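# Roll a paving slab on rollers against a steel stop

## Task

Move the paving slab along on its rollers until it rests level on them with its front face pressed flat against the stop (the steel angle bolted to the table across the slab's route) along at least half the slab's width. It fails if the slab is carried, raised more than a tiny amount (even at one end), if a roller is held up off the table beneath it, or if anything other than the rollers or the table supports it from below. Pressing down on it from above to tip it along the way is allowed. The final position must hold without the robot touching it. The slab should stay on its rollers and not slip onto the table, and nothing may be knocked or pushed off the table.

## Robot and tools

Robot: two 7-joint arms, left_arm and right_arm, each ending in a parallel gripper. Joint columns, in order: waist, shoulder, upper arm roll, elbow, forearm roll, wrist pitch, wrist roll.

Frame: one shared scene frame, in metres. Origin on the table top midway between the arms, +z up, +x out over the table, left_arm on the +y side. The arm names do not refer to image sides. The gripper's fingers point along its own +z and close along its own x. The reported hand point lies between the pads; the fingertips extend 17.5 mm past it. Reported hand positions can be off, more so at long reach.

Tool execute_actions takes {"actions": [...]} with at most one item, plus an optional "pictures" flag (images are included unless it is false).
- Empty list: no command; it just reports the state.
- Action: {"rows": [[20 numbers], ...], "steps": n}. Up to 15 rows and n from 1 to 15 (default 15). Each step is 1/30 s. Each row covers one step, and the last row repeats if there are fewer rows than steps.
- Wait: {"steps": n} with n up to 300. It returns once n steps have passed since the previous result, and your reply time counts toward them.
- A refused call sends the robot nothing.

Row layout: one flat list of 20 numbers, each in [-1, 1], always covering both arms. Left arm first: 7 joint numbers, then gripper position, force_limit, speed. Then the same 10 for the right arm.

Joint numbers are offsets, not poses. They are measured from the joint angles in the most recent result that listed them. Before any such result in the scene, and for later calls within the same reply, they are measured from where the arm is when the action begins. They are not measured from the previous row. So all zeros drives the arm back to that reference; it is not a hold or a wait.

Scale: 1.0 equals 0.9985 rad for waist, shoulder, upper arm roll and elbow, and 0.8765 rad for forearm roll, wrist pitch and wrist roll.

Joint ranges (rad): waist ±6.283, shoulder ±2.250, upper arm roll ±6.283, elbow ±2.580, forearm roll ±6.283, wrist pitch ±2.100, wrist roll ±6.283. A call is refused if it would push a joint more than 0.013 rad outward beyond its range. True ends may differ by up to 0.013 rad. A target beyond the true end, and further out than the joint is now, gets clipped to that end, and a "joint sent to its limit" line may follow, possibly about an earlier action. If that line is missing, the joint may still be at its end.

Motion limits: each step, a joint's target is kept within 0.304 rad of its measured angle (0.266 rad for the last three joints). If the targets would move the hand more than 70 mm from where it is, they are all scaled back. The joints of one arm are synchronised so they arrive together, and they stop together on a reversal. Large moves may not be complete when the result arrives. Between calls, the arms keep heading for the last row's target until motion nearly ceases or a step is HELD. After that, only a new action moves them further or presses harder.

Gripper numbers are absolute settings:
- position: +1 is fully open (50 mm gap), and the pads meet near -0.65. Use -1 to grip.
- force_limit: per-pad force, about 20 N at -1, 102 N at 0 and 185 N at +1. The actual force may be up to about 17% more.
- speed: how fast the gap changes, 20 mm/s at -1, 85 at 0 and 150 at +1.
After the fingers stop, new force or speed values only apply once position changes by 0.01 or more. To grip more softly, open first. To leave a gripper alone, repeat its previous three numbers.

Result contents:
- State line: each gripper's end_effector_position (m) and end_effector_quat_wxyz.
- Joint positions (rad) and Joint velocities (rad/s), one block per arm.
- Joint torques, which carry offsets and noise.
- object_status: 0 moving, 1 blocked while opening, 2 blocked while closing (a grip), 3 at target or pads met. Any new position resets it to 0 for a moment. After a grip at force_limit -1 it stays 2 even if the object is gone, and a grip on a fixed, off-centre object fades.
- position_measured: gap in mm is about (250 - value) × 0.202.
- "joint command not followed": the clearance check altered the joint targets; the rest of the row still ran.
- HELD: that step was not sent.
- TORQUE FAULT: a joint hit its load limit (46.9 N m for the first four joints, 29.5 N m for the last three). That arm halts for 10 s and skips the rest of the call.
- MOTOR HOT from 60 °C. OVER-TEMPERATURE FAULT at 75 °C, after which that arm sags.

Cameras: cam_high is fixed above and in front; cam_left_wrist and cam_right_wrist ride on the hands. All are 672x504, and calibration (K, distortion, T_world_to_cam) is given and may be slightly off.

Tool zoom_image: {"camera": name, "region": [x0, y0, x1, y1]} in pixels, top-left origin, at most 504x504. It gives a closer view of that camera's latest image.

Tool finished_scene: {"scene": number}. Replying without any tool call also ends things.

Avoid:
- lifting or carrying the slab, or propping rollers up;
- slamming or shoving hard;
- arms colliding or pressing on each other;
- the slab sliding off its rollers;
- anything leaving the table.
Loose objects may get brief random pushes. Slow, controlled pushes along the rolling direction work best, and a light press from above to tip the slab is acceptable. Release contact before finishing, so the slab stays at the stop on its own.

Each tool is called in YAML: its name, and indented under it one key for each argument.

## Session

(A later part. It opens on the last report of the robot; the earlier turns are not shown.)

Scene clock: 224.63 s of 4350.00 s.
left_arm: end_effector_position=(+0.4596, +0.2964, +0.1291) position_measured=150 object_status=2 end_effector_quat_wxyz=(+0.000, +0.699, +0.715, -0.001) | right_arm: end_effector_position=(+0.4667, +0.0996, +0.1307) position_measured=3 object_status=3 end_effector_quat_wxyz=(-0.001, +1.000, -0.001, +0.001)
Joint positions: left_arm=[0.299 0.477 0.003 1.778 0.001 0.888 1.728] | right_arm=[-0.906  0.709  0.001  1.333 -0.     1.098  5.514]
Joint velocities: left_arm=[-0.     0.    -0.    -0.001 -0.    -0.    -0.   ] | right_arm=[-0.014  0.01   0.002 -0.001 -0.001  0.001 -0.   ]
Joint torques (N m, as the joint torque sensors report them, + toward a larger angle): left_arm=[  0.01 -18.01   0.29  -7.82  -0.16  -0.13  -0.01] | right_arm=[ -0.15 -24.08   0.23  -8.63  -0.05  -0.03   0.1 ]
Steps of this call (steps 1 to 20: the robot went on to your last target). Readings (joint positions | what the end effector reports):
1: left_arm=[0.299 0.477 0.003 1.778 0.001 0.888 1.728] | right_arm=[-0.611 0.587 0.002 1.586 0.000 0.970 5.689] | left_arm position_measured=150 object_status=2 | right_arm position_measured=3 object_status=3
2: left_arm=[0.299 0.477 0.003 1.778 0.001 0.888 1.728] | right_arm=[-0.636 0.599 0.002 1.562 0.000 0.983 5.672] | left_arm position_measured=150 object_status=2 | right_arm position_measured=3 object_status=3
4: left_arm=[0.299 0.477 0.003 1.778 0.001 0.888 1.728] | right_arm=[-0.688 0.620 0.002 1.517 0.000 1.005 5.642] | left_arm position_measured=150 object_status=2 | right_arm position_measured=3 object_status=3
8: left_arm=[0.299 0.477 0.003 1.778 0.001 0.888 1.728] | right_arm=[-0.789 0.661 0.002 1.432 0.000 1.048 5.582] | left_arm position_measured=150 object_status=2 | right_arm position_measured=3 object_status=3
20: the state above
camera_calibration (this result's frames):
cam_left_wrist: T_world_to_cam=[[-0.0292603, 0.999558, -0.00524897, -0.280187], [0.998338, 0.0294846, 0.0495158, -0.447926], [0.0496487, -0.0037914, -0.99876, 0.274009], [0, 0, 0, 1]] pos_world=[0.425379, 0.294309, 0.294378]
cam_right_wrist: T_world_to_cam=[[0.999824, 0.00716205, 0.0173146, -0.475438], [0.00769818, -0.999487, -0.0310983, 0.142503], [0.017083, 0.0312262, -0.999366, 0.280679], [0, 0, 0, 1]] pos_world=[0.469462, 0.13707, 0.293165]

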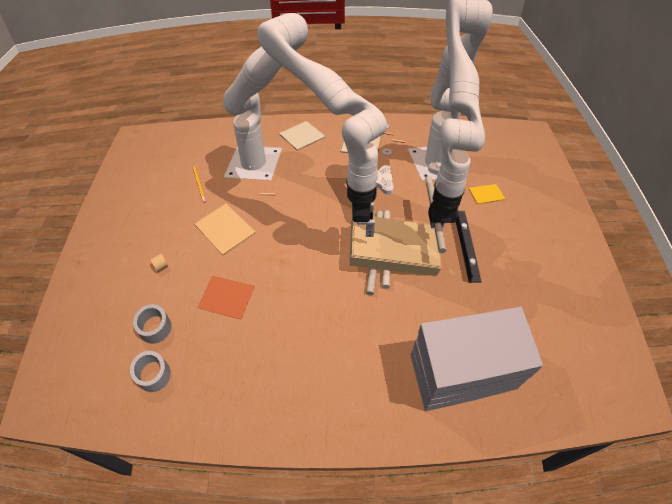

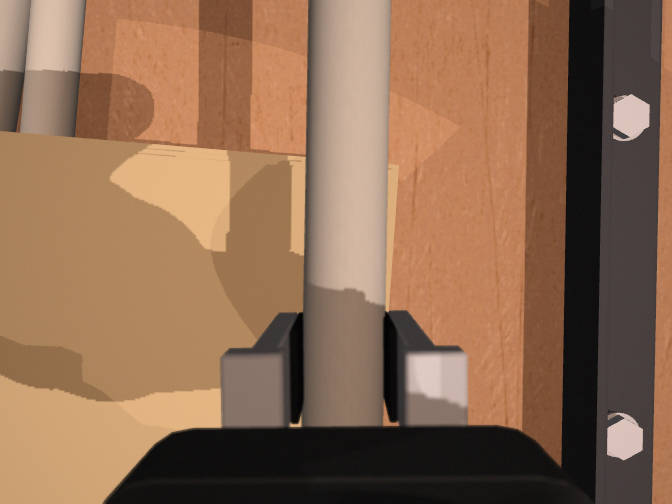

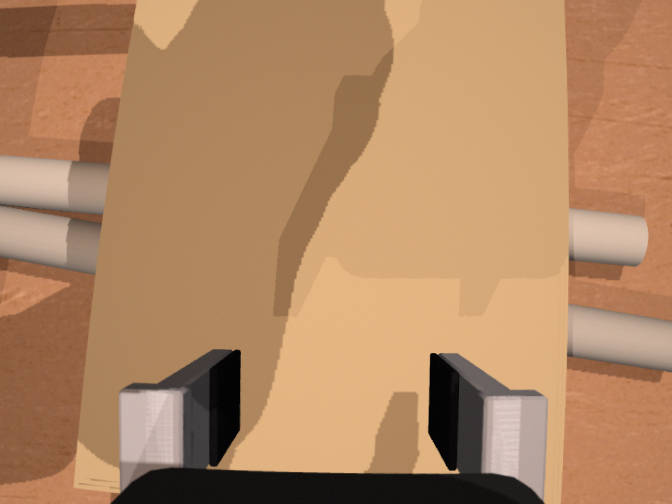

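execute_actions:
  actions:
    - {"rows":[[0,0,0,0,0,0,0,-1,0,0,0,0.02,0,0.02,0,-0.045,0,1,-0.5,0.5],[0,0,0,0,0,0,0,-1,0,0,0,0.04,0,0.04,0,-0.09,0,1,-0.5,0.5],[0,0,0,0,0,0,0,-1,0,0,0,0.04,0,0.04,0,-0.09,0,1,-0.5,0.5],[0,0,0,0,0,0,0,-1,0,0,0,0.04,0,0.04,0,-0.09,0,1,-0.5,0.5],[0,0,0,0,0,0,0,-1,0,0,0,0.04,0,0.04,0,-0.09,0,1,-0.5,0.5],[0,0,0,0,0,0,0,-1,0,0,0,0.04,0,0.04,0,-0.09,0,1,-0.5,0.5],[0,0,0,0,0,0,0,-1,0,0,0,0.04,0,0.04,0,-0.09,0,1,-0.5,0.5],[0,0,0,0,0,0,0,-1,0,0,0,0.043,0,0.043,0,-0.097,0,1,-0.5,0.5],[0,0,0,0,0,0,0,-1,0,0,0,0.046,0,0.046,0,-0.103,0,1,-0.5,0.5],[0,0,0,0,0,0,0,-1,0,0,0,0.0495,0,0.0486,0,-0.11,0,1,-0.5,0.5]],"steps":15}

Scene clock: 230.80 s of 4350.00 s.
left_arm: end_effector_position=(+0.4596, +0.2964, +0.1291) position_measured=150 object_status=2 end_effector_quat_wxyz=(+0.000, +0.699, +0.715, -0.001) | right_arm: end_effector_position=(+0.4675, +0.1048, +0.0954) position_measured=3 object_status=3 end_effector_quat_wxyz=(-0.006, +1.000, +0.000, +0.004)
Joint positions: left_arm=[0.299 0.477 0.003 1.778 0.001 0.888 1.728] | right_arm=[-0.908  0.752 -0.002  1.376 -0.003  1.     5.514]
Joint velocities: left_arm=[-0.     0.     0.     0.001  0.     0.001  0.001] | right_arm=[-0.009  0.004  0.003  0.011  0.026  0.01   0.003]
Joint torques (N m, as the joint torque sensors report them, + toward a larger angle): left_arm=[ -0.06 -17.74   0.49  -7.7   -0.12   0.14  -0.08] | right_arm=[  2.35 -17.19   2.02  -4.79   1.18   0.8    0.29]
Steps of this call (steps 1 to 15: the robot went on to your last target; steps 16 to 90: nothing new was sent; then 2.67 s passed at rest; steps 91 to 105: all 15 steps of this action). Readings (joint positions | what the end effector reports):
91: left_arm=[0.299 0.477 0.003 1.778 0.001 0.888 1.728] | right_arm=[-0.908 0.711 0.001 1.334 -0.000 1.096 5.514] | left_arm position_measured=150 object_status=2 | right_arm position_measured=3 object_status=3
92: left_arm=[0.299 0.477 0.003 1.778 0.001 0.888 1.728] | right_arm=[-0.907 0.716 0.001 1.338 -0.000 1.086 5.514] | left_arm position_measured=150 object_status=2 | right_arm position_measured=3 object_status=3
94: left_arm=[0.299 0.477 0.003 1.778 0.001 0.888 1.728] | right_arm=[-0.906 0.736 0.001 1.358 -0.000 1.046 5.514] | left_arm position_measured=150 object_status=2 | right_arm position_measured=3 object_status=3
98: left_arm=[0.299 0.477 0.003 1.778 0.001 0.888 1.728] | right_arm=[-0.906 0.748 0.001 1.374 -0.000 1.019 5.514] | left_arm position_measured=150 object_status=2 | right_arm position_measured=3 object_status=3
105: the state above
camera_calibration (this result's frames):
cam_left_wrist: T_world_to_cam=[[-0.0292952, 0.999557, -0.00525236, -0.280174], [0.998337, 0.0295196, 0.0495192, -0.44794], [0.0496523, -0.00379295, -0.998759, 0.274008], [0, 0, 0, 1]] pos_world=[0.425382, 0.294312, 0.294378]
cam_right_wrist: T_world_to_cam=[[0.999691, 0.00901881, 0.0231812, -0.47631], [0.00999374, -0.999055, -0.042291, 0.14654], [0.0227778, 0.0425096, -0.998836, 0.241288], [0, 0, 0, 1]] pos_world=[0.469202, 0.14044, 0.258246]

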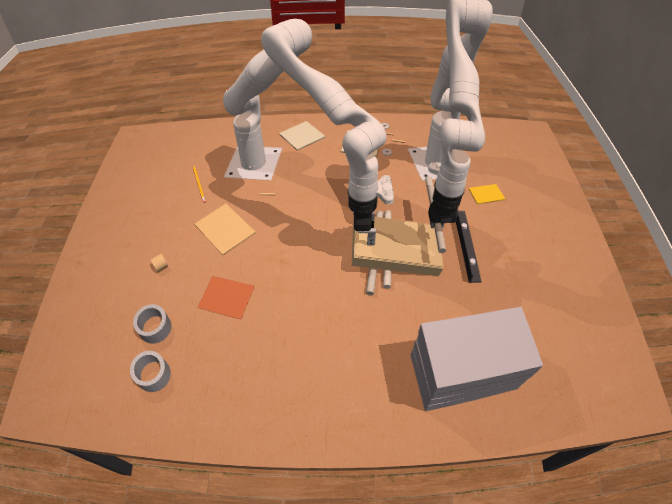

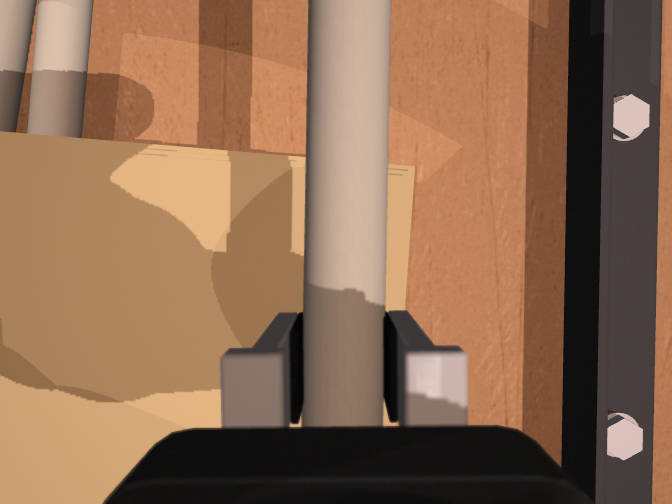

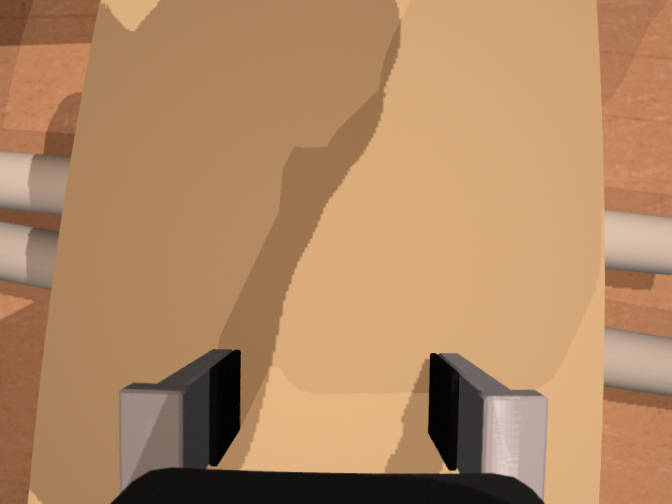

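execute_actions:
  actions:
    - {"rows":[[0,0,0,0,0,0,0,-1,0,0,0,0.008,0.002,0.007,0.003,-0.005,0,1,-0.5,0.5],[0,0,0,0,0,0,0,-1,0,0,0,0.010,0.002,0.009,0.003,-0.008,0,1,-0.5,0.5],[0,0,0,0,0,0,0,-1,0,0,0,0.012,0.002,0.010,0.003,-0.011,0,1,-0.5,0.5],[0,0,0,0,0,0,0,-1,0,0,0,0.014,0.002,0.011,0.003,-0.014,0,1,-0.5,0.5],[0,0,0,0,0,0,0,-1,0,0,0,0.015,0.002,0.012,0.003,-0.017,0,1,-0.5,0.5],[0,0,0,0,0,0,0,-1,0,0,0,0.017,0.002,0.014,0.003,-0.02,0,1,-0.5,0.5]],"steps":15}

Scene clock: 233.80 s of 4350.00 s.
left_arm: end_effector_position=(+0.4596, +0.2964, +0.1291) position_measured=150 object_status=2 end_effector_quat_wxyz=(+0.000, +0.699, +0.715, -0.001) | right_arm: end_effector_position=(+0.4674, +0.1058, +0.0895) position_measured=3 object_status=3 end_effector_quat_wxyz=(-0.007, +1.000, +0.001, +0.005)
Joint positions: left_arm=[0.299 0.477 0.003 1.778 0.001 0.888 1.728] | right_arm=[-0.909  0.758 -0.002  1.384 -0.002  0.982  5.514]
Joint velocities: left_arm=[ 0.     0.    -0.    -0.     0.001  0.002 -0.001] | right_arm=[-0.    -0.001  0.    -0.    -0.    -0.    -0.   ]
Joint torques (N m, as the joint torque sensors report them, + toward a larger angle): left_arm=[  0.19 -17.87   0.39  -7.59  -0.12  -0.09   0.25] | right_arm=[  1.21 -15.04   1.38  -3.7    0.84   0.03   0.17]
Steps of this call (steps 1 to 15: the robot went on to your last target; steps 16 to 75: nothing new was sent; steps 76 to 90: all 15 steps of this action). Readings (joint positions | what the end effector reports):
76: left_arm=[0.299 0.477 0.003 1.778 0.001 0.888 1.728] | right_arm=[-0.909 0.752 -0.001 1.377 -0.002 0.999 5.514] | left_arm position_measured=150 object_status=2 | right_arm position_measured=3 object_status=3
77: left_arm=[0.299 0.477 0.003 1.778 0.001 0.888 1.728] | right_arm=[-0.909 0.752 -0.001 1.378 -0.002 0.997 5.514] | left_arm position_measured=150 object_status=2 | right_arm position_measured=3 object_status=3
79: left_arm=[0.299 0.477 0.003 1.778 0.001 0.888 1.728] | right_arm=[-0.910 0.754 -0.002 1.379 -0.003 0.991 5.514] | left_arm position_measured=150 object_status=2 | right_arm position_measured=3 object_status=3
83: left_arm=[0.299 0.477 0.003 1.778 0.001 0.888 1.728] | right_arm=[-0.910 0.758 -0.002 1.383 -0.003 0.981 5.514] | left_arm position_measured=150 object_status=2 | right_arm position_measured=3 object_status=3
90: the state above
camera_calibration (this result's frames):
cam_left_wrist: T_world_to_cam=[[-0.02933, 0.999556, -0.0052559, -0.280161], [0.998336, 0.0295546, 0.0495223, -0.447953], [0.0496557, -0.00379466, -0.998759, 0.274006], [0, 0, 0, 1]] pos_world=[0.425384, 0.294316, 0.294378]
cam_right_wrist: T_world_to_cam=[[0.999611, 0.0105463, 0.0258071, -0.476523], [0.0116764, -0.998962, -0.0440394, 0.146611], [0.0253158, 0.0443237, -0.998696, 0.233984], [0, 0, 0, 1]] pos_world=[0.468702, 0.141113, 0.252433]

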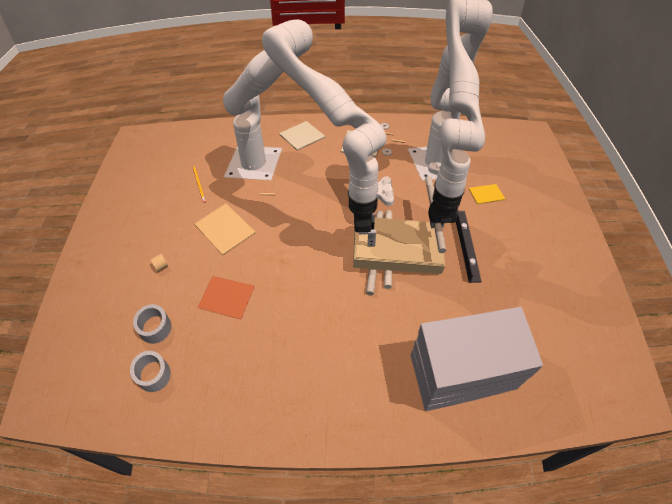

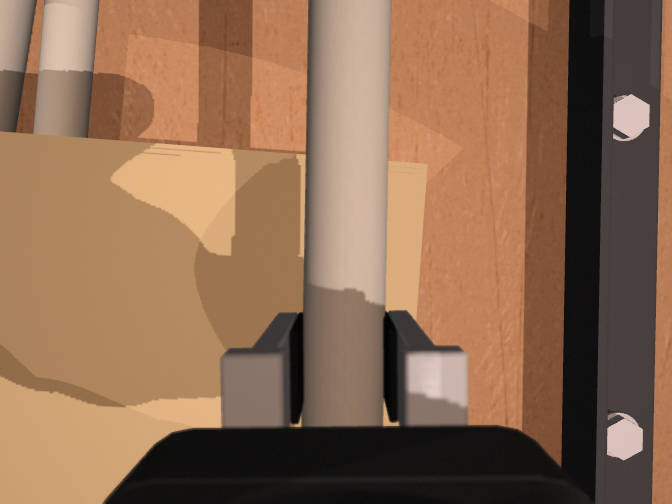

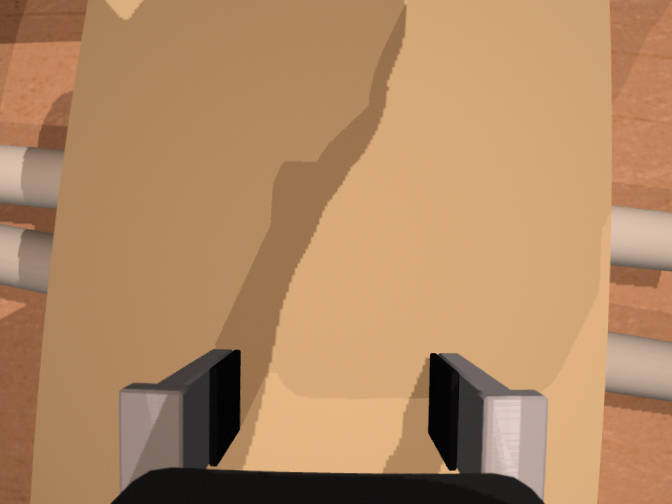

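execute_actions:
  actions:
    - {"rows":[[0,0,0,0,0,0,0,-1,0,0,0,0.011,0.002,0.007,0.002,-0.002,0,1,-0.5,0.5],[0,0,0,0,0,0,0,-1,0,0,0,0.012,0.002,0.008,0.002,-0.004,0,1,-0.5,0.5],[0,0,0,0,0,0,0,-1,0,0,0,0.013,0.002,0.009,0.002,-0.006,0,1,-0.5,0.5],[0,0,0,0,0,0,0,-1,0,0,0,0.014,0.002,0.010,0.002,-0.008,0,1,-0.5,0.5],[0,0,0,0,0,0,0,-1,0,0,0,0.016,0.002,0.011,0.002,-0.011,0,1,-0.5,0.5],[0,0,0,0,0,0,0,-1,0,0,0,0.0185,0.002,0.0124,0.002,-0.015,0,1,-0.5,0.5]],"steps":15}

Scene clock: 237.93 s of 4350.00 s.
left_arm: end_effector_position=(+0.4596, +0.2964, +0.1291) position_measured=150 object_status=2 end_effector_quat_wxyz=(+0.000, +0.699, +0.716, -0.001) | right_arm: end_effector_position=(+0.4674, +0.1056, +0.0845) position_measured=3 object_status=3 end_effector_quat_wxyz=(-0.007, +1.000, +0.001, +0.005)
Joint positions: left_arm=[0.299 0.477 0.003 1.778 0.001 0.888 1.728] | right_arm=[-0.91   0.765 -0.001  1.39  -0.002  0.969  5.514]
Joint velocities: left_arm=[ 0.     0.    -0.    -0.     0.    -0.001  0.   ] | right_arm=[-0.    -0.     0.     0.001 -0.001  0.    -0.   ]
Joint torques (N m, as the joint torque sensors report them, + toward a larger angle): left_arm=[  0.11 -17.72   0.58  -7.58  -0.17   0.08   0.01] | right_arm=[  0.59 -13.35   0.92  -3.9    0.81  -0.74   0.01]
Steps of this call (steps 1 to 15: the robot went on to your last target; steps 16 to 90: nothing new was sent; then 0.63 s passed at rest; steps 91 to 105: all 15 steps of this action). Readings (joint positions | what the end effector reports):
91: left_arm=[0.299 0.477 0.003 1.778 0.001 0.888 1.728] | right_arm=[-0.910 0.759 -0.002 1.384 -0.002 0.981 5.514] | left_arm position_measured=150 object_status=2 | right_arm position_measured=3 object_status=3
92: left_arm=[0.299 0.477 0.003 1.778 0.001 0.888 1.728] | right_arm=[-0.910 0.759 -0.001 1.385 -0.002 0.980 5.514] | left_arm position_measured=150 object_status=2 | right_arm position_measured=3 object_status=3
94: left_arm=[0.299 0.477 0.003 1.778 0.001 0.888 1.728] | right_arm=[-0.911 0.760 -0.001 1.386 -0.002 0.977 5.514] | left_arm position_measured=150 object_status=2 | right_arm position_measured=3 object_status=3
98: left_arm=[0.299 0.477 0.003 1.778 0.001 0.888 1.728] | right_arm=[-0.910 0.765 -0.001 1.390 -0.002 0.970 5.514] | left_arm position_measured=150 object_status=2 | right_arm position_measured=3 object_status=3
105: the state above
camera_calibration (this result's frames):
cam_left_wrist: T_world_to_cam=[[-0.029365, 0.999555, -0.00525936, -0.280148], [0.998334, 0.0295897, 0.0495256, -0.447967], [0.0496592, -0.00379628, -0.998759, 0.274005], [0, 0, 0, 1]] pos_world=[0.425387, 0.294319, 0.294378]
cam_right_wrist: T_world_to_cam=[[0.999593, 0.0107282, 0.0264283, -0.476377], [0.0118748, -0.998978, -0.0436185, 0.146069], [0.0259334, 0.0439146, -0.998699, 0.228777], [0, 0, 0, 1]] pos_world=[0.468516, 0.140984, 0.24744]

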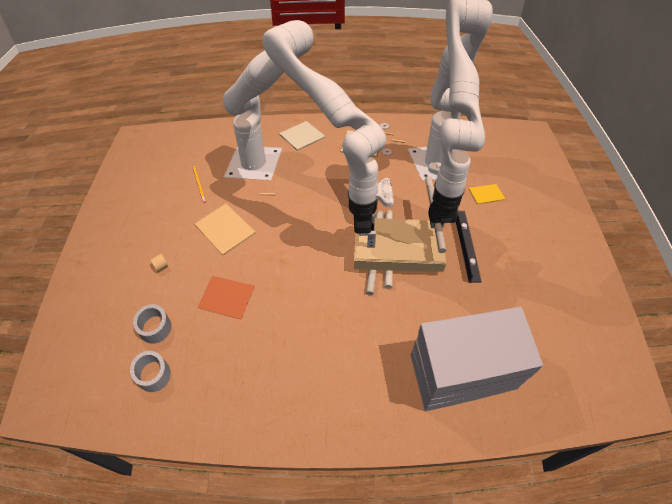

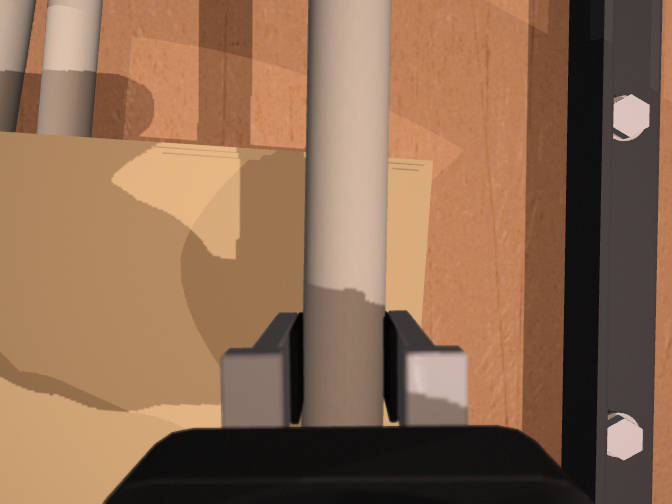

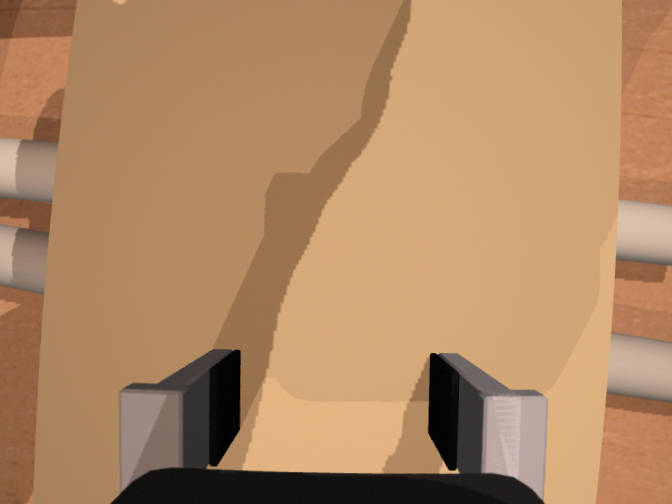

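execute_actions:
  actions:
    - {"rows":[[0,0,0,0,0,0,0,-1,0,0,0.006,0.009,0.001,0.014,0.002,-0.006,0.005,1,-0.5,0.5],[0,0,0,0,0,0,0,-1,0,0,0.010,0.005,0.001,0.022,0.002,-0.011,0.009,1,-0.5,0.5],[0,0,0,0,0,0,0,-1,0,0,0.014,0.002,0.001,0.031,0.002,-0.017,0.014,1,-0.5,0.5],[0,0,0,0,0,0,0,-1,0,0,0.018,-0.002,0.001,0.039,0.002,-0.022,0.019,1,-0.5,0.5],[0,0,0,0,0,0,0,-1,0,0,0.022,-0.005,0.001,0.047,0.002,-0.027,0.023,1,-0.5,0.5],[0,0,0,0,0,0,0,-1,0,0,0.026,-0.009,0.001,0.055,0.002,-0.033,0.028,1,-0.5,0.5],[0,0,0,0,0,0,0,-1,0,0,0.030,-0.012,0.001,0.064,0.002,-0.038,0.033,1,-0.5,0.5],[0,0,0,0,0,0,0,-1,0,0,0.034,-0.016,0.001,0.072,0.002,-0.044,0.037,1,-0.5,0.5],[0,0,0,0,0,0,0,-1,0,0,0.038,-0.019,0.001,0.080,0.002,-0.049,0.042,1,-0.5,0.5],[0,0,0,0,0,0,0,-1,0,0,0.0426,-0.0228,0.001,0.0884,0.002,-0.0546,0.0466,1,-0.5,0.5]],"steps":15}

Scene clock: 243.93 s of 4350.00 s.
left_arm: end_effector_position=(+0.4596, +0.2964, +0.1291) position_measured=150 object_status=2 end_effector_quat_wxyz=(+0.000, +0.699, +0.716, -0.001) | right_arm: end_effector_position=(+0.4651, +0.0775, +0.0842) position_measured=3 object_status=3 end_effector_quat_wxyz=(-0.008, +1.000, +0.003, +0.004)
Joint positions: left_arm=[0.299 0.477 0.003 1.778 0.001 0.888 1.728] | right_arm=[-0.872  0.726 -0.003  1.472 -0.004  0.926  5.555]
Joint velocities: left_arm=[ 0.    -0.    -0.     0.    -0.    -0.    -0.001] | right_arm=[ 0.007 -0.007 -0.008  0.012 -0.005 -0.024  0.001]
Joint torques (N m, as the joint torque sensors report them, + toward a larger angle): left_arm=[  0.26 -17.95   0.42  -7.78  -0.25   0.     0.  ] | right_arm=[ 2.12 -8.88  2.9  -3.74  1.73 -2.    0.31]
Steps of this call (steps 1 to 15: the robot went on to your last target; steps 16 to 90: nothing new was sent; then 2.50 s passed at rest; steps 91 to 105: all 15 steps of this action). Readings (joint positions | what the end effector reports):
91: left_arm=[0.299 0.477 0.003 1.778 0.001 0.888 1.728] | right_arm=[-0.909 0.764 -0.001 1.391 -0.002 0.969 5.514] | left_arm position_measured=150 object_status=2 | right_arm position_measured=3 object_status=3
92: left_arm=[0.299 0.477 0.003 1.778 0.001 0.888 1.728] | right_arm=[-0.907 0.762 -0.002 1.395 -0.003 0.966 5.516] | left_arm position_measured=150 object_status=2 | right_arm position_measured=3 object_status=3
94: left_arm=[0.299 0.477 0.003 1.778 0.001 0.888 1.728] | right_arm=[-0.902 0.757 -0.003 1.406 -0.004 0.958 5.522] | left_arm position_measured=150 object_status=2 | right_arm position_measured=3 object_status=3
98: left_arm=[0.299 0.477 0.003 1.778 0.001 0.888 1.728] | right_arm=[-0.888 0.743 -0.004 1.437 -0.004 0.943 5.537] | left_arm position_measured=150 object_status=2 | right_arm position_measured=3 object_status=3
105: the state above
camera_calibration (this result's frames):
cam_left_wrist: T_world_to_cam=[[-0.0294002, 0.999554, -0.00526275, -0.280136], [0.998333, 0.0296251, 0.0495291, -0.44798], [0.0496629, -0.00379782, -0.998759, 0.274004], [0, 0, 0, 1]] pos_world=[0.42539, 0.294323, 0.294378]
cam_right_wrist: T_world_to_cam=[[0.999612, 0.0140465, 0.0240514, -0.473879], [0.0151239, -0.998863, -0.045214, 0.116636], [0.0233889, 0.0455602, -0.998688, 0.230801], [0, 0, 0, 1]] pos_world=[0.466533, 0.112644, 0.247169]

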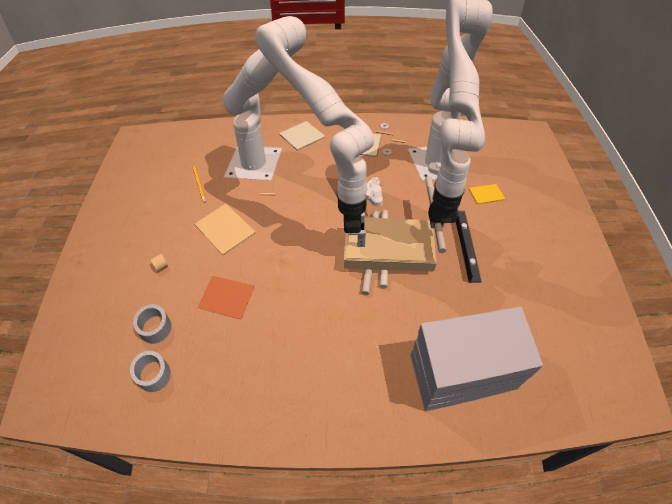

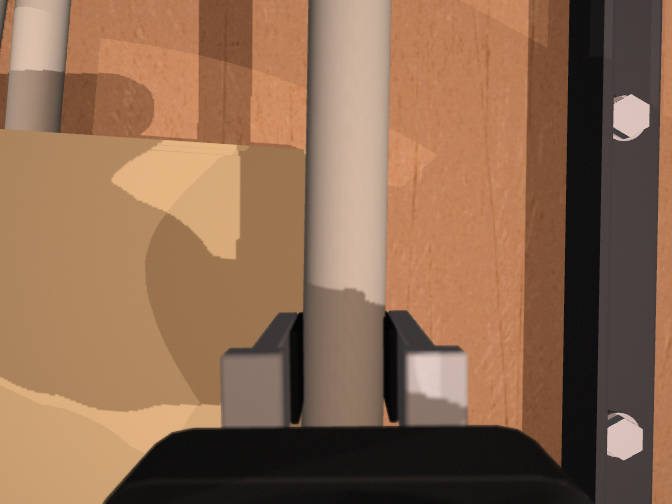

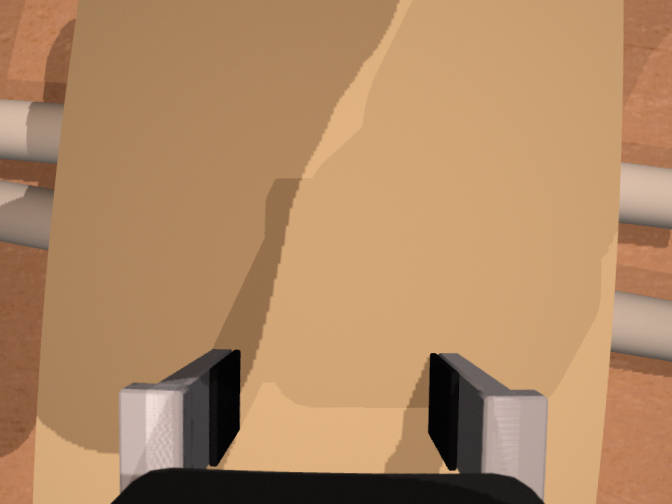

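execute_actions:
  actions:
    - {"rows":[[0,0,0,0,0,0,0,-1,0,0,0.009,0.012,0.003,0.013,0.004,-0.009,0.005,1,-0.5,0.5],[0,0,0,0,0,0,0,-1,0,0,0.013,0.009,0.003,0.020,0.004,-0.013,0.010,1,-0.5,0.5],[0,0,0,0,0,0,0,-1,0,0,0.017,0.005,0.003,0.027,0.004,-0.017,0.015,1,-0.5,0.5],[0,0,0,0,0,0,0,-1,0,0,0.022,0.001,0.003,0.035,0.004,-0.021,0.020,1,-0.5,0.5],[0,0,0,0,0,0,0,-1,0,0,0.026,-0.002,0.003,0.042,0.004,-0.025,0.024,1,-0.5,0.5],[0,0,0,0,0,0,0,-1,0,0,0.030,-0.006,0.003,0.049,0.004,-0.029,0.029,1,-0.5,0.5],[0,0,0,0,0,0,0,-1,0,0,0.035,-0.010,0.003,0.056,0.004,-0.033,0.034,1,-0.5,0.5],[0,0,0,0,0,0,0,-1,0,0,0.039,-0.014,0.003,0.063,0.004,-0.037,0.039,1,-0.5,0.5],[0,0,0,0,0,0,0,-1,0,0,0.044,-0.017,0.003,0.071,0.004,-0.041,0.044,1,-0.5,0.5],[0,0,0,0,0,0,0,-1,0,0,0.048,-0.021,0.003,0.078,0.004,-0.045,0.049,1,-0.5,0.5]],"steps":15}

Scene clock: 247.27 s of 4350.00 s.
left_arm: end_effector_position=(+0.4596, +0.2964, +0.1291) position_measured=150 object_status=2 end_effector_quat_wxyz=(+0.000, +0.699, +0.716, -0.001) | right_arm: end_effector_position=(+0.4620, +0.0471, +0.0834) position_measured=3 object_status=3 end_effector_quat_wxyz=(-0.006, +1.000, +0.004, +0.001)
Joint positions: left_arm=[0.299 0.477 0.003 1.778 0.001 0.888 1.728] | right_arm=[-0.83   0.692 -0.005  1.547 -0.005  0.894  5.598]
Joint velocities: left_arm=[-0.    -0.    -0.001 -0.001 -0.     0.001 -0.   ] | right_arm=[ 0.016 -0.01  -0.     0.    -0.008 -0.016 -0.001]
Joint torques (N m, as the joint torque sensors report them, + toward a larger angle): left_arm=[  0.34 -17.69   0.43  -7.73  -0.3   -0.09   0.05] | right_arm=[ 3.41 -8.94  3.64 -5.06  2.16 -3.42 -0.23]
Steps of this call (steps 1 to 15: the robot went on to your last target; steps 16 to 85: nothing new was sent; steps 86 to 100: all 15 steps of this action). Readings (joint positions | what the end effector reports):
86: left_arm=[0.299 0.477 0.003 1.778 0.001 0.888 1.728] | right_arm=[-0.871 0.725 -0.005 1.474 -0.005 0.924 5.555] | left_arm position_measured=150 object_status=2 | right_arm position_measured=3 object_status=3
87: left_arm=[0.299 0.477 0.003 1.778 0.001 0.888 1.728] | right_arm=[-0.868 0.724 -0.006 1.477 -0.006 0.922 5.557] | left_arm position_measured=150 object_status=2 | right_arm position_measured=3 object_status=3
89: left_arm=[0.299 0.477 0.003 1.778 0.001 0.888 1.728] | right_arm=[-0.863 0.719 -0.007 1.487 -0.006 0.916 5.564] | left_arm position_measured=150 object_status=2 | right_arm position_measured=3 object_status=3
93: left_arm=[0.299 0.477 0.003 1.778 0.001 0.888 1.728] | right_arm=[-0.847 0.706 -0.007 1.515 -0.007 0.905 5.580] | left_arm position_measured=150 object_status=2 | right_arm position_measured=3 object_status=3
100: the state above
camera_calibration (this result's frames):
cam_left_wrist: T_world_to_cam=[[-0.0294352, 0.999553, -0.00526623, -0.280123], [0.998332, 0.0296602, 0.0495323, -0.447994], [0.0496663, -0.00379945, -0.998759, 0.274003], [0, 0, 0, 1]] pos_world=[0.425392, 0.294326, 0.294378]
cam_right_wrist: T_world_to_cam=[[0.999712, 0.0164555, 0.0174859, -0.469923], [0.017166, -0.999, -0.0412956, 0.0850464], [0.0167889, 0.0415838, -0.998994, 0.234713], [0, 0, 0, 1]] pos_world=[0.464387, 0.0829338, 0.246206]

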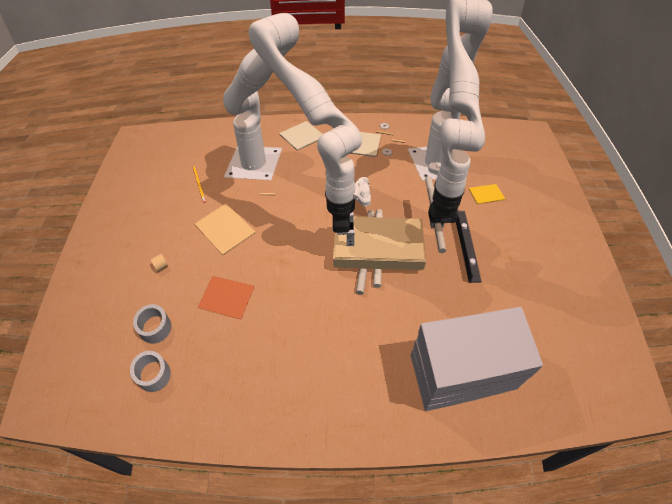

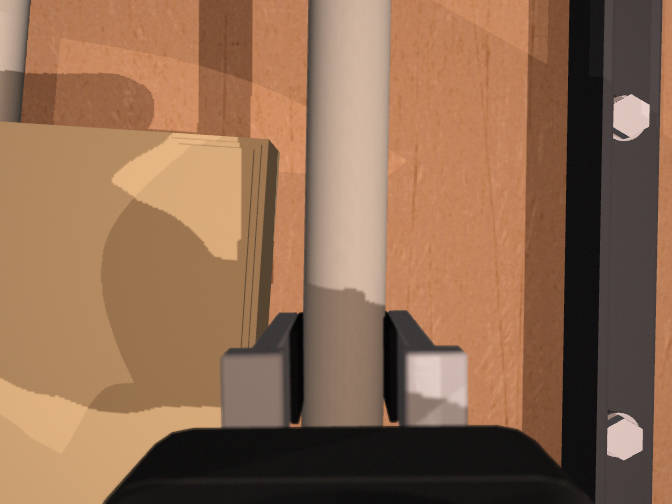

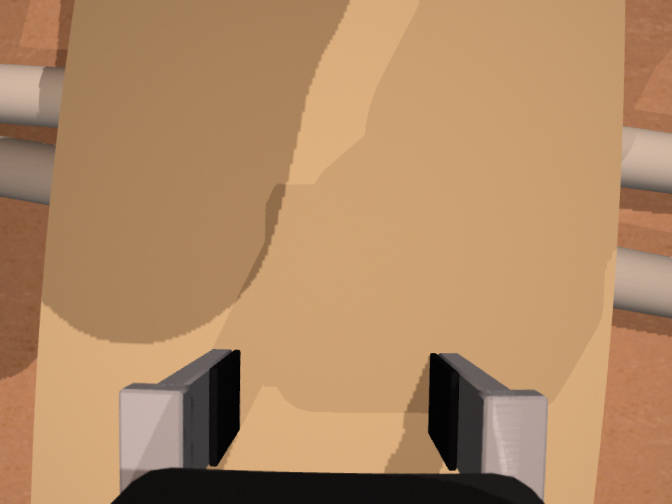

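execute_actions:
  actions:
    - {"rows":[[-0.009,0.09,0,0.022,0,-0.128,-0.02,-1,0,0,0.006,0.013,0.005,0.003,0.005,-0.008,0,1,-0.5,0.5],[-0.018,0.179,0,0.044,0,-0.256,-0.04,-1,0,0,0.006,0.013,0.005,0.003,0.005,-0.008,0,1,-0.5,0.5]],"steps":15}

Scene clock: 259.00 s of 4350.00 s.
left_arm: end_effector_position=(+0.4757, +0.3027, +0.0411) position_measured=150 object_status=2 end_effector_quat_wxyz=(+0.002, +0.705, +0.710, +0.000) | right_arm: end_effector_position=(+0.4623, +0.0482, +0.0840) position_measured=3 object_status=3 end_effector_quat_wxyz=(-0.007, +1.000, +0.004, +0.002)
Joint positions: left_arm=[0.281 0.653 0.003 1.822 0.001 0.664 1.693] | right_arm=[-0.83   0.691 -0.007  1.547 -0.006  0.892  5.598]
Joint velocities: left_arm=[-0.002  0.026  0.001  0.001 -0.    -0.003 -0.   ] | right_arm=[ 0.     0.     0.    -0.     0.     0.001 -0.   ]
Joint torques (N m, as the joint torque sensors report them, + toward a larger angle): left_arm=[ -0.18 -20.13   0.25  -6.23  -0.11  -0.02   0.15] | right_arm=[  3.73 -10.27   4.66  -5.12   2.28  -2.81  -0.04]
Steps of this call (steps 1 to 15: the robot went on to your last target; steps 16 to 90: nothing new was sent; then 8.23 s passed at rest; steps 91 to 105: all 15 steps of this action). Readings (joint positions | what the end effector reports):
91: left_arm=[0.299 0.478 0.003 1.778 0.001 0.887 1.728] | right_arm=[-0.829 0.691 -0.007 1.547 -0.006 0.892 5.598] | left_arm position_measured=150 object_status=2 | right_arm position_measured=3 object_status=3
92: left_arm=[0.298 0.484 0.003 1.779 0.001 0.881 1.727] | right_arm=[-0.829 0.691 -0.007 1.547 -0.006 0.892 5.598] | left_arm position_measured=150 object_status=2 | right_arm position_measured=3 object_status=3
94: left_arm=[0.295 0.514 0.003 1.785 0.001 0.848 1.721] | right_arm=[-0.830 0.691 -0.007 1.547 -0.006 0.892 5.598] | left_arm position_measured=150 object_status=2 | right_arm position_measured=3 object_status=3
98: left_arm=[0.286 0.612 0.003 1.811 0.001 0.721 1.702] | right_arm=[-0.830 0.691 -0.007 1.547 -0.006 0.892 5.598] | left_arm position_measured=150 object_status=2 | right_arm position_measured=3 object_status=3
105: the state above
camera_calibration (this result's frames):
cam_left_wrist: T_world_to_cam=[[-0.0125294, 0.999902, -0.00617751, -0.294501], [0.998451, 0.0128457, 0.0541283, -0.455031], [0.0542023, -0.00548974, -0.998515, 0.183696], [0, 0, 0, 1]] pos_world=[0.440679, 0.301326, 0.206233]
cam_right_wrist: T_world_to_cam=[[0.99969, 0.016293, 0.0188346, -0.470366], [0.0171171, -0.998865, -0.0444562, 0.0864385], [0.0180889, 0.0447648, -0.998834, 0.234531], [0, 0, 0, 1]] pos_world=[0.464498, 0.0835054, 0.24696]

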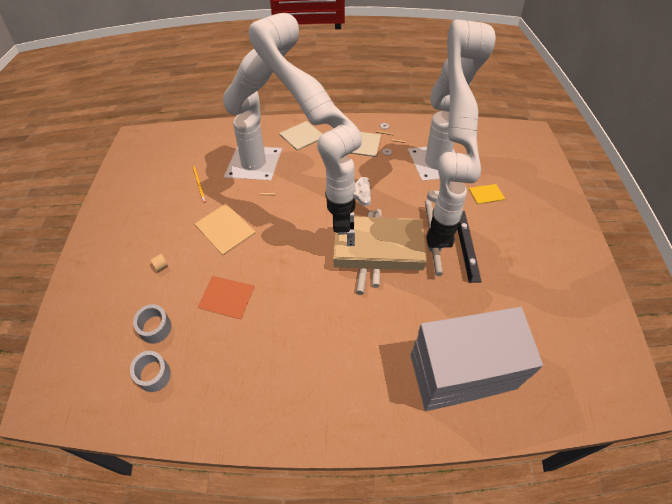

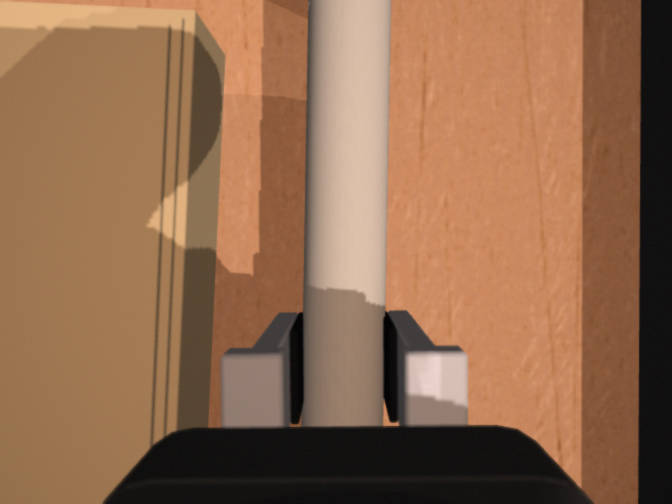

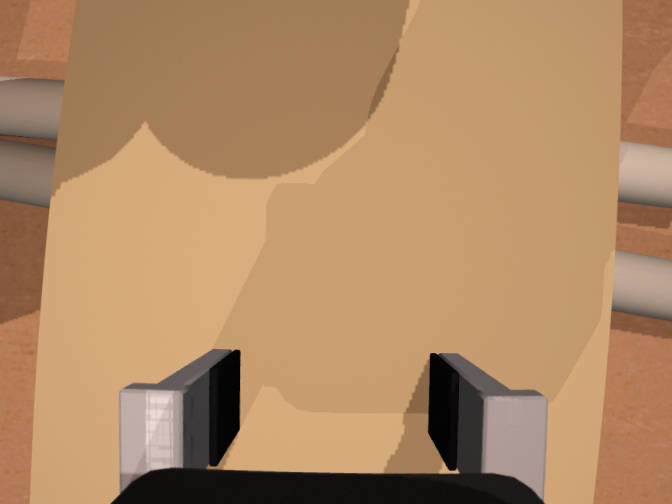

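execute_actions:
  actions:
    - {"rows":[[0,0.022,0,0.006,0,-0.03,0,-1,0,0,0.006,0.014,0.007,0.003,0.006,-0.006,0,1,-0.5,0.5],[0,0.044,0,0.013,0,-0.062,0,-1,0,0,0.006,0.014,0.007,0.003,0.006,-0.006,0,1,-0.5,0.5],[0,0.044,0,0.013,0,-0.062,0,-1,0,0,0.006,0.014,0.007,0.003,0.006,-0.006,0,1,-0.5,0.5],[0,0.044,0,0.013,0,-0.062,0,-1,0,0,0.006,0.014,0.007,0.003,0.006,-0.006,0,1,-0.5,0.5],[0,0.044,0,0.013,0,-0.062,0,-1,0,0,0.006,0.014,0.007,0.003,0.006,-0.006,0,1,-0.5,0.5],[0,0.044,0,0.013,0,-0.062,0,-1,0,0,0.006,0.014,0.007,0.003,0.006,-0.006,0,1,-0.5,0.5],[0,0.044,0,0.013,0,-0.062,0,-1,0,0,0.006,0.014,0.007,0.003,0.006,-0.006,0,1,-0.5,0.5],[0,0.044,0,0.013,0,-0.062,0,-1,0,0,0.006,0.014,0.007,0.003,0.006,-0.006,0,1,-0.5,0.5],[0,0.044,0,0.013,0,-0.062,0,-1,0,0,0.006,0.014,0.007,0.003,0.006,-0.006,0,1,-0.5,0.5],[0,0.044,0,0.013,0,-0.062,0,0.27,0,0,0.006,0.014,0.007,0.003,0.006,-0.006,0,1,-0.5,0.5]],"steps":15}

Scene clock: 263.13 s of 4350.00 s.
left_arm: end_effector_position=(+0.4750, +0.3027, +0.0191) position_measured=112 object_status=0 end_effector_quat_wxyz=(+0.001, +0.705, +0.710, -0.001) | right_arm: end_effector_position=(+0.4624, +0.0481, +0.0840) position_measured=3 object_status=3 end_effector_quat_wxyz=(-0.007, +1.000, +0.004, +0.002)
Joint positions: left_arm=[0.281 0.696 0.003 1.835 0.001 0.609 1.693] | right_arm=[-0.829  0.691 -0.006  1.547 -0.007  0.892  5.599]
Joint velocities: left_arm=[ 0.     0.003 -0.     0.001  0.    -0.001 -0.   ] | right_arm=[ 0.  0.  0.  0.  0.  0. -0.]
Joint torques (N m, as the joint torque sensors report them, + toward a larger angle): left_arm=[ -0.05 -19.9    0.35  -5.13  -0.22  -0.23   0.07] | right_arm=[  4.53 -10.13   5.29  -5.59   2.62  -3.08   0.  ]
Steps of this call (steps 1 to 15: the robot went on to your last target; steps 16 to 90: nothing new was sent; then 0.63 s passed at rest; steps 91 to 105: all 15 steps of this action). Readings (joint positions | what the end effector reports):
91: left_arm=[0.281 0.657 0.003 1.822 0.001 0.662 1.693] | right_arm=[-0.829 0.691 -0.007 1.547 -0.006 0.892 5.598] | left_arm position_measured=150 object_status=2 | right_arm position_measured=3 object_status=3
92: left_arm=[0.281 0.663 0.003 1.824 0.001 0.655 1.693] | right_arm=[-0.829 0.691 -0.006 1.547 -0.007 0.892 5.598] | left_arm position_measured=150 object_status=2 | right_arm position_measured=3 object_status=3
94: left_arm=[0.281 0.685 0.003 1.830 0.001 0.628 1.693] | right_arm=[-0.829 0.691 -0.006 1.547 -0.007 0.892 5.598] | left_arm position_measured=150 object_status=2 | right_arm position_measured=3 object_status=3
98: left_arm=[0.281 0.695 0.003 1.835 0.001 0.610 1.693] | right_arm=[-0.829 0.691 -0.006 1.547 -0.007 0.892 5.599] | left_arm position_measured=150 object_status=2 | right_arm position_measured=3 object_status=3
105: the state above
camera_calibration (this result's frames):
cam_left_wrist: T_world_to_cam=[[-0.0126498, 0.999902, -0.00595713, -0.294649], [0.998566, 0.0129423, 0.0519375, -0.453213], [0.0520095, -0.0052916, -0.998633, 0.162761], [0, 0, 0, 1]] pos_world=[0.440371, 0.301347, 0.184321]
cam_right_wrist: T_world_to_cam=[[0.999702, 0.0158135, 0.0185867, -0.470373], [0.016629, -0.998868, -0.0445714, 0.086618], [0.0178608, 0.0448672, -0.998833, 0.234621], [0, 0, 0, 1]] pos_world=[0.464602, 0.0834314, 0.24695]

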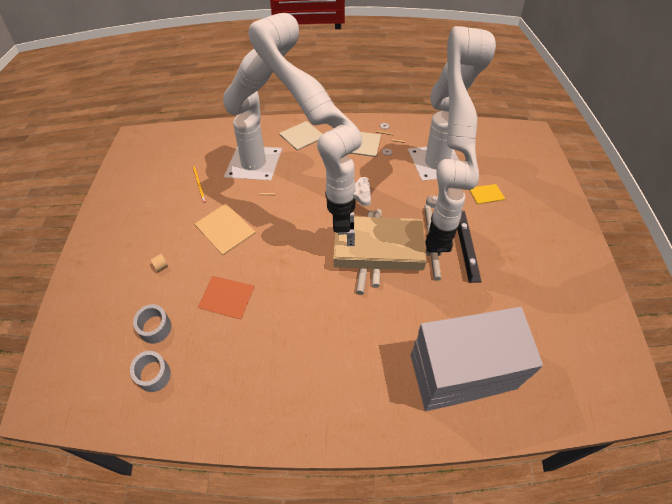

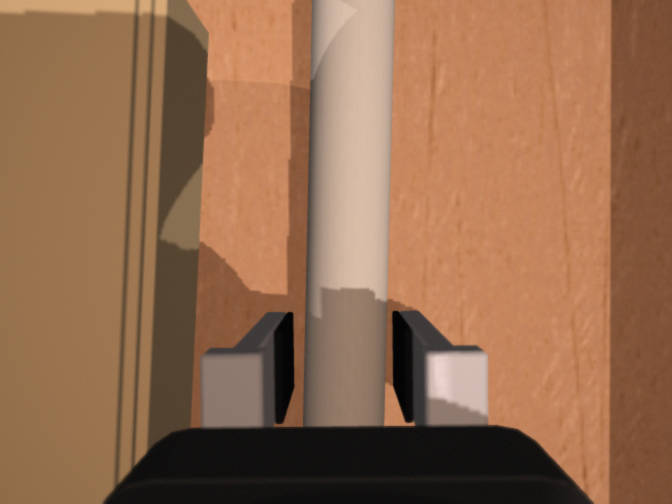

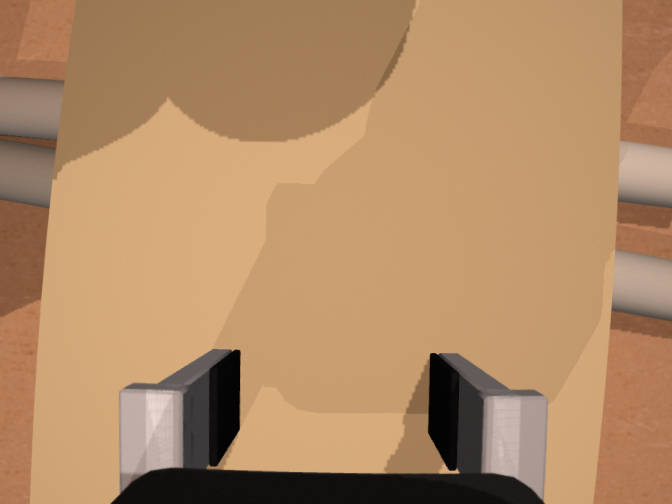

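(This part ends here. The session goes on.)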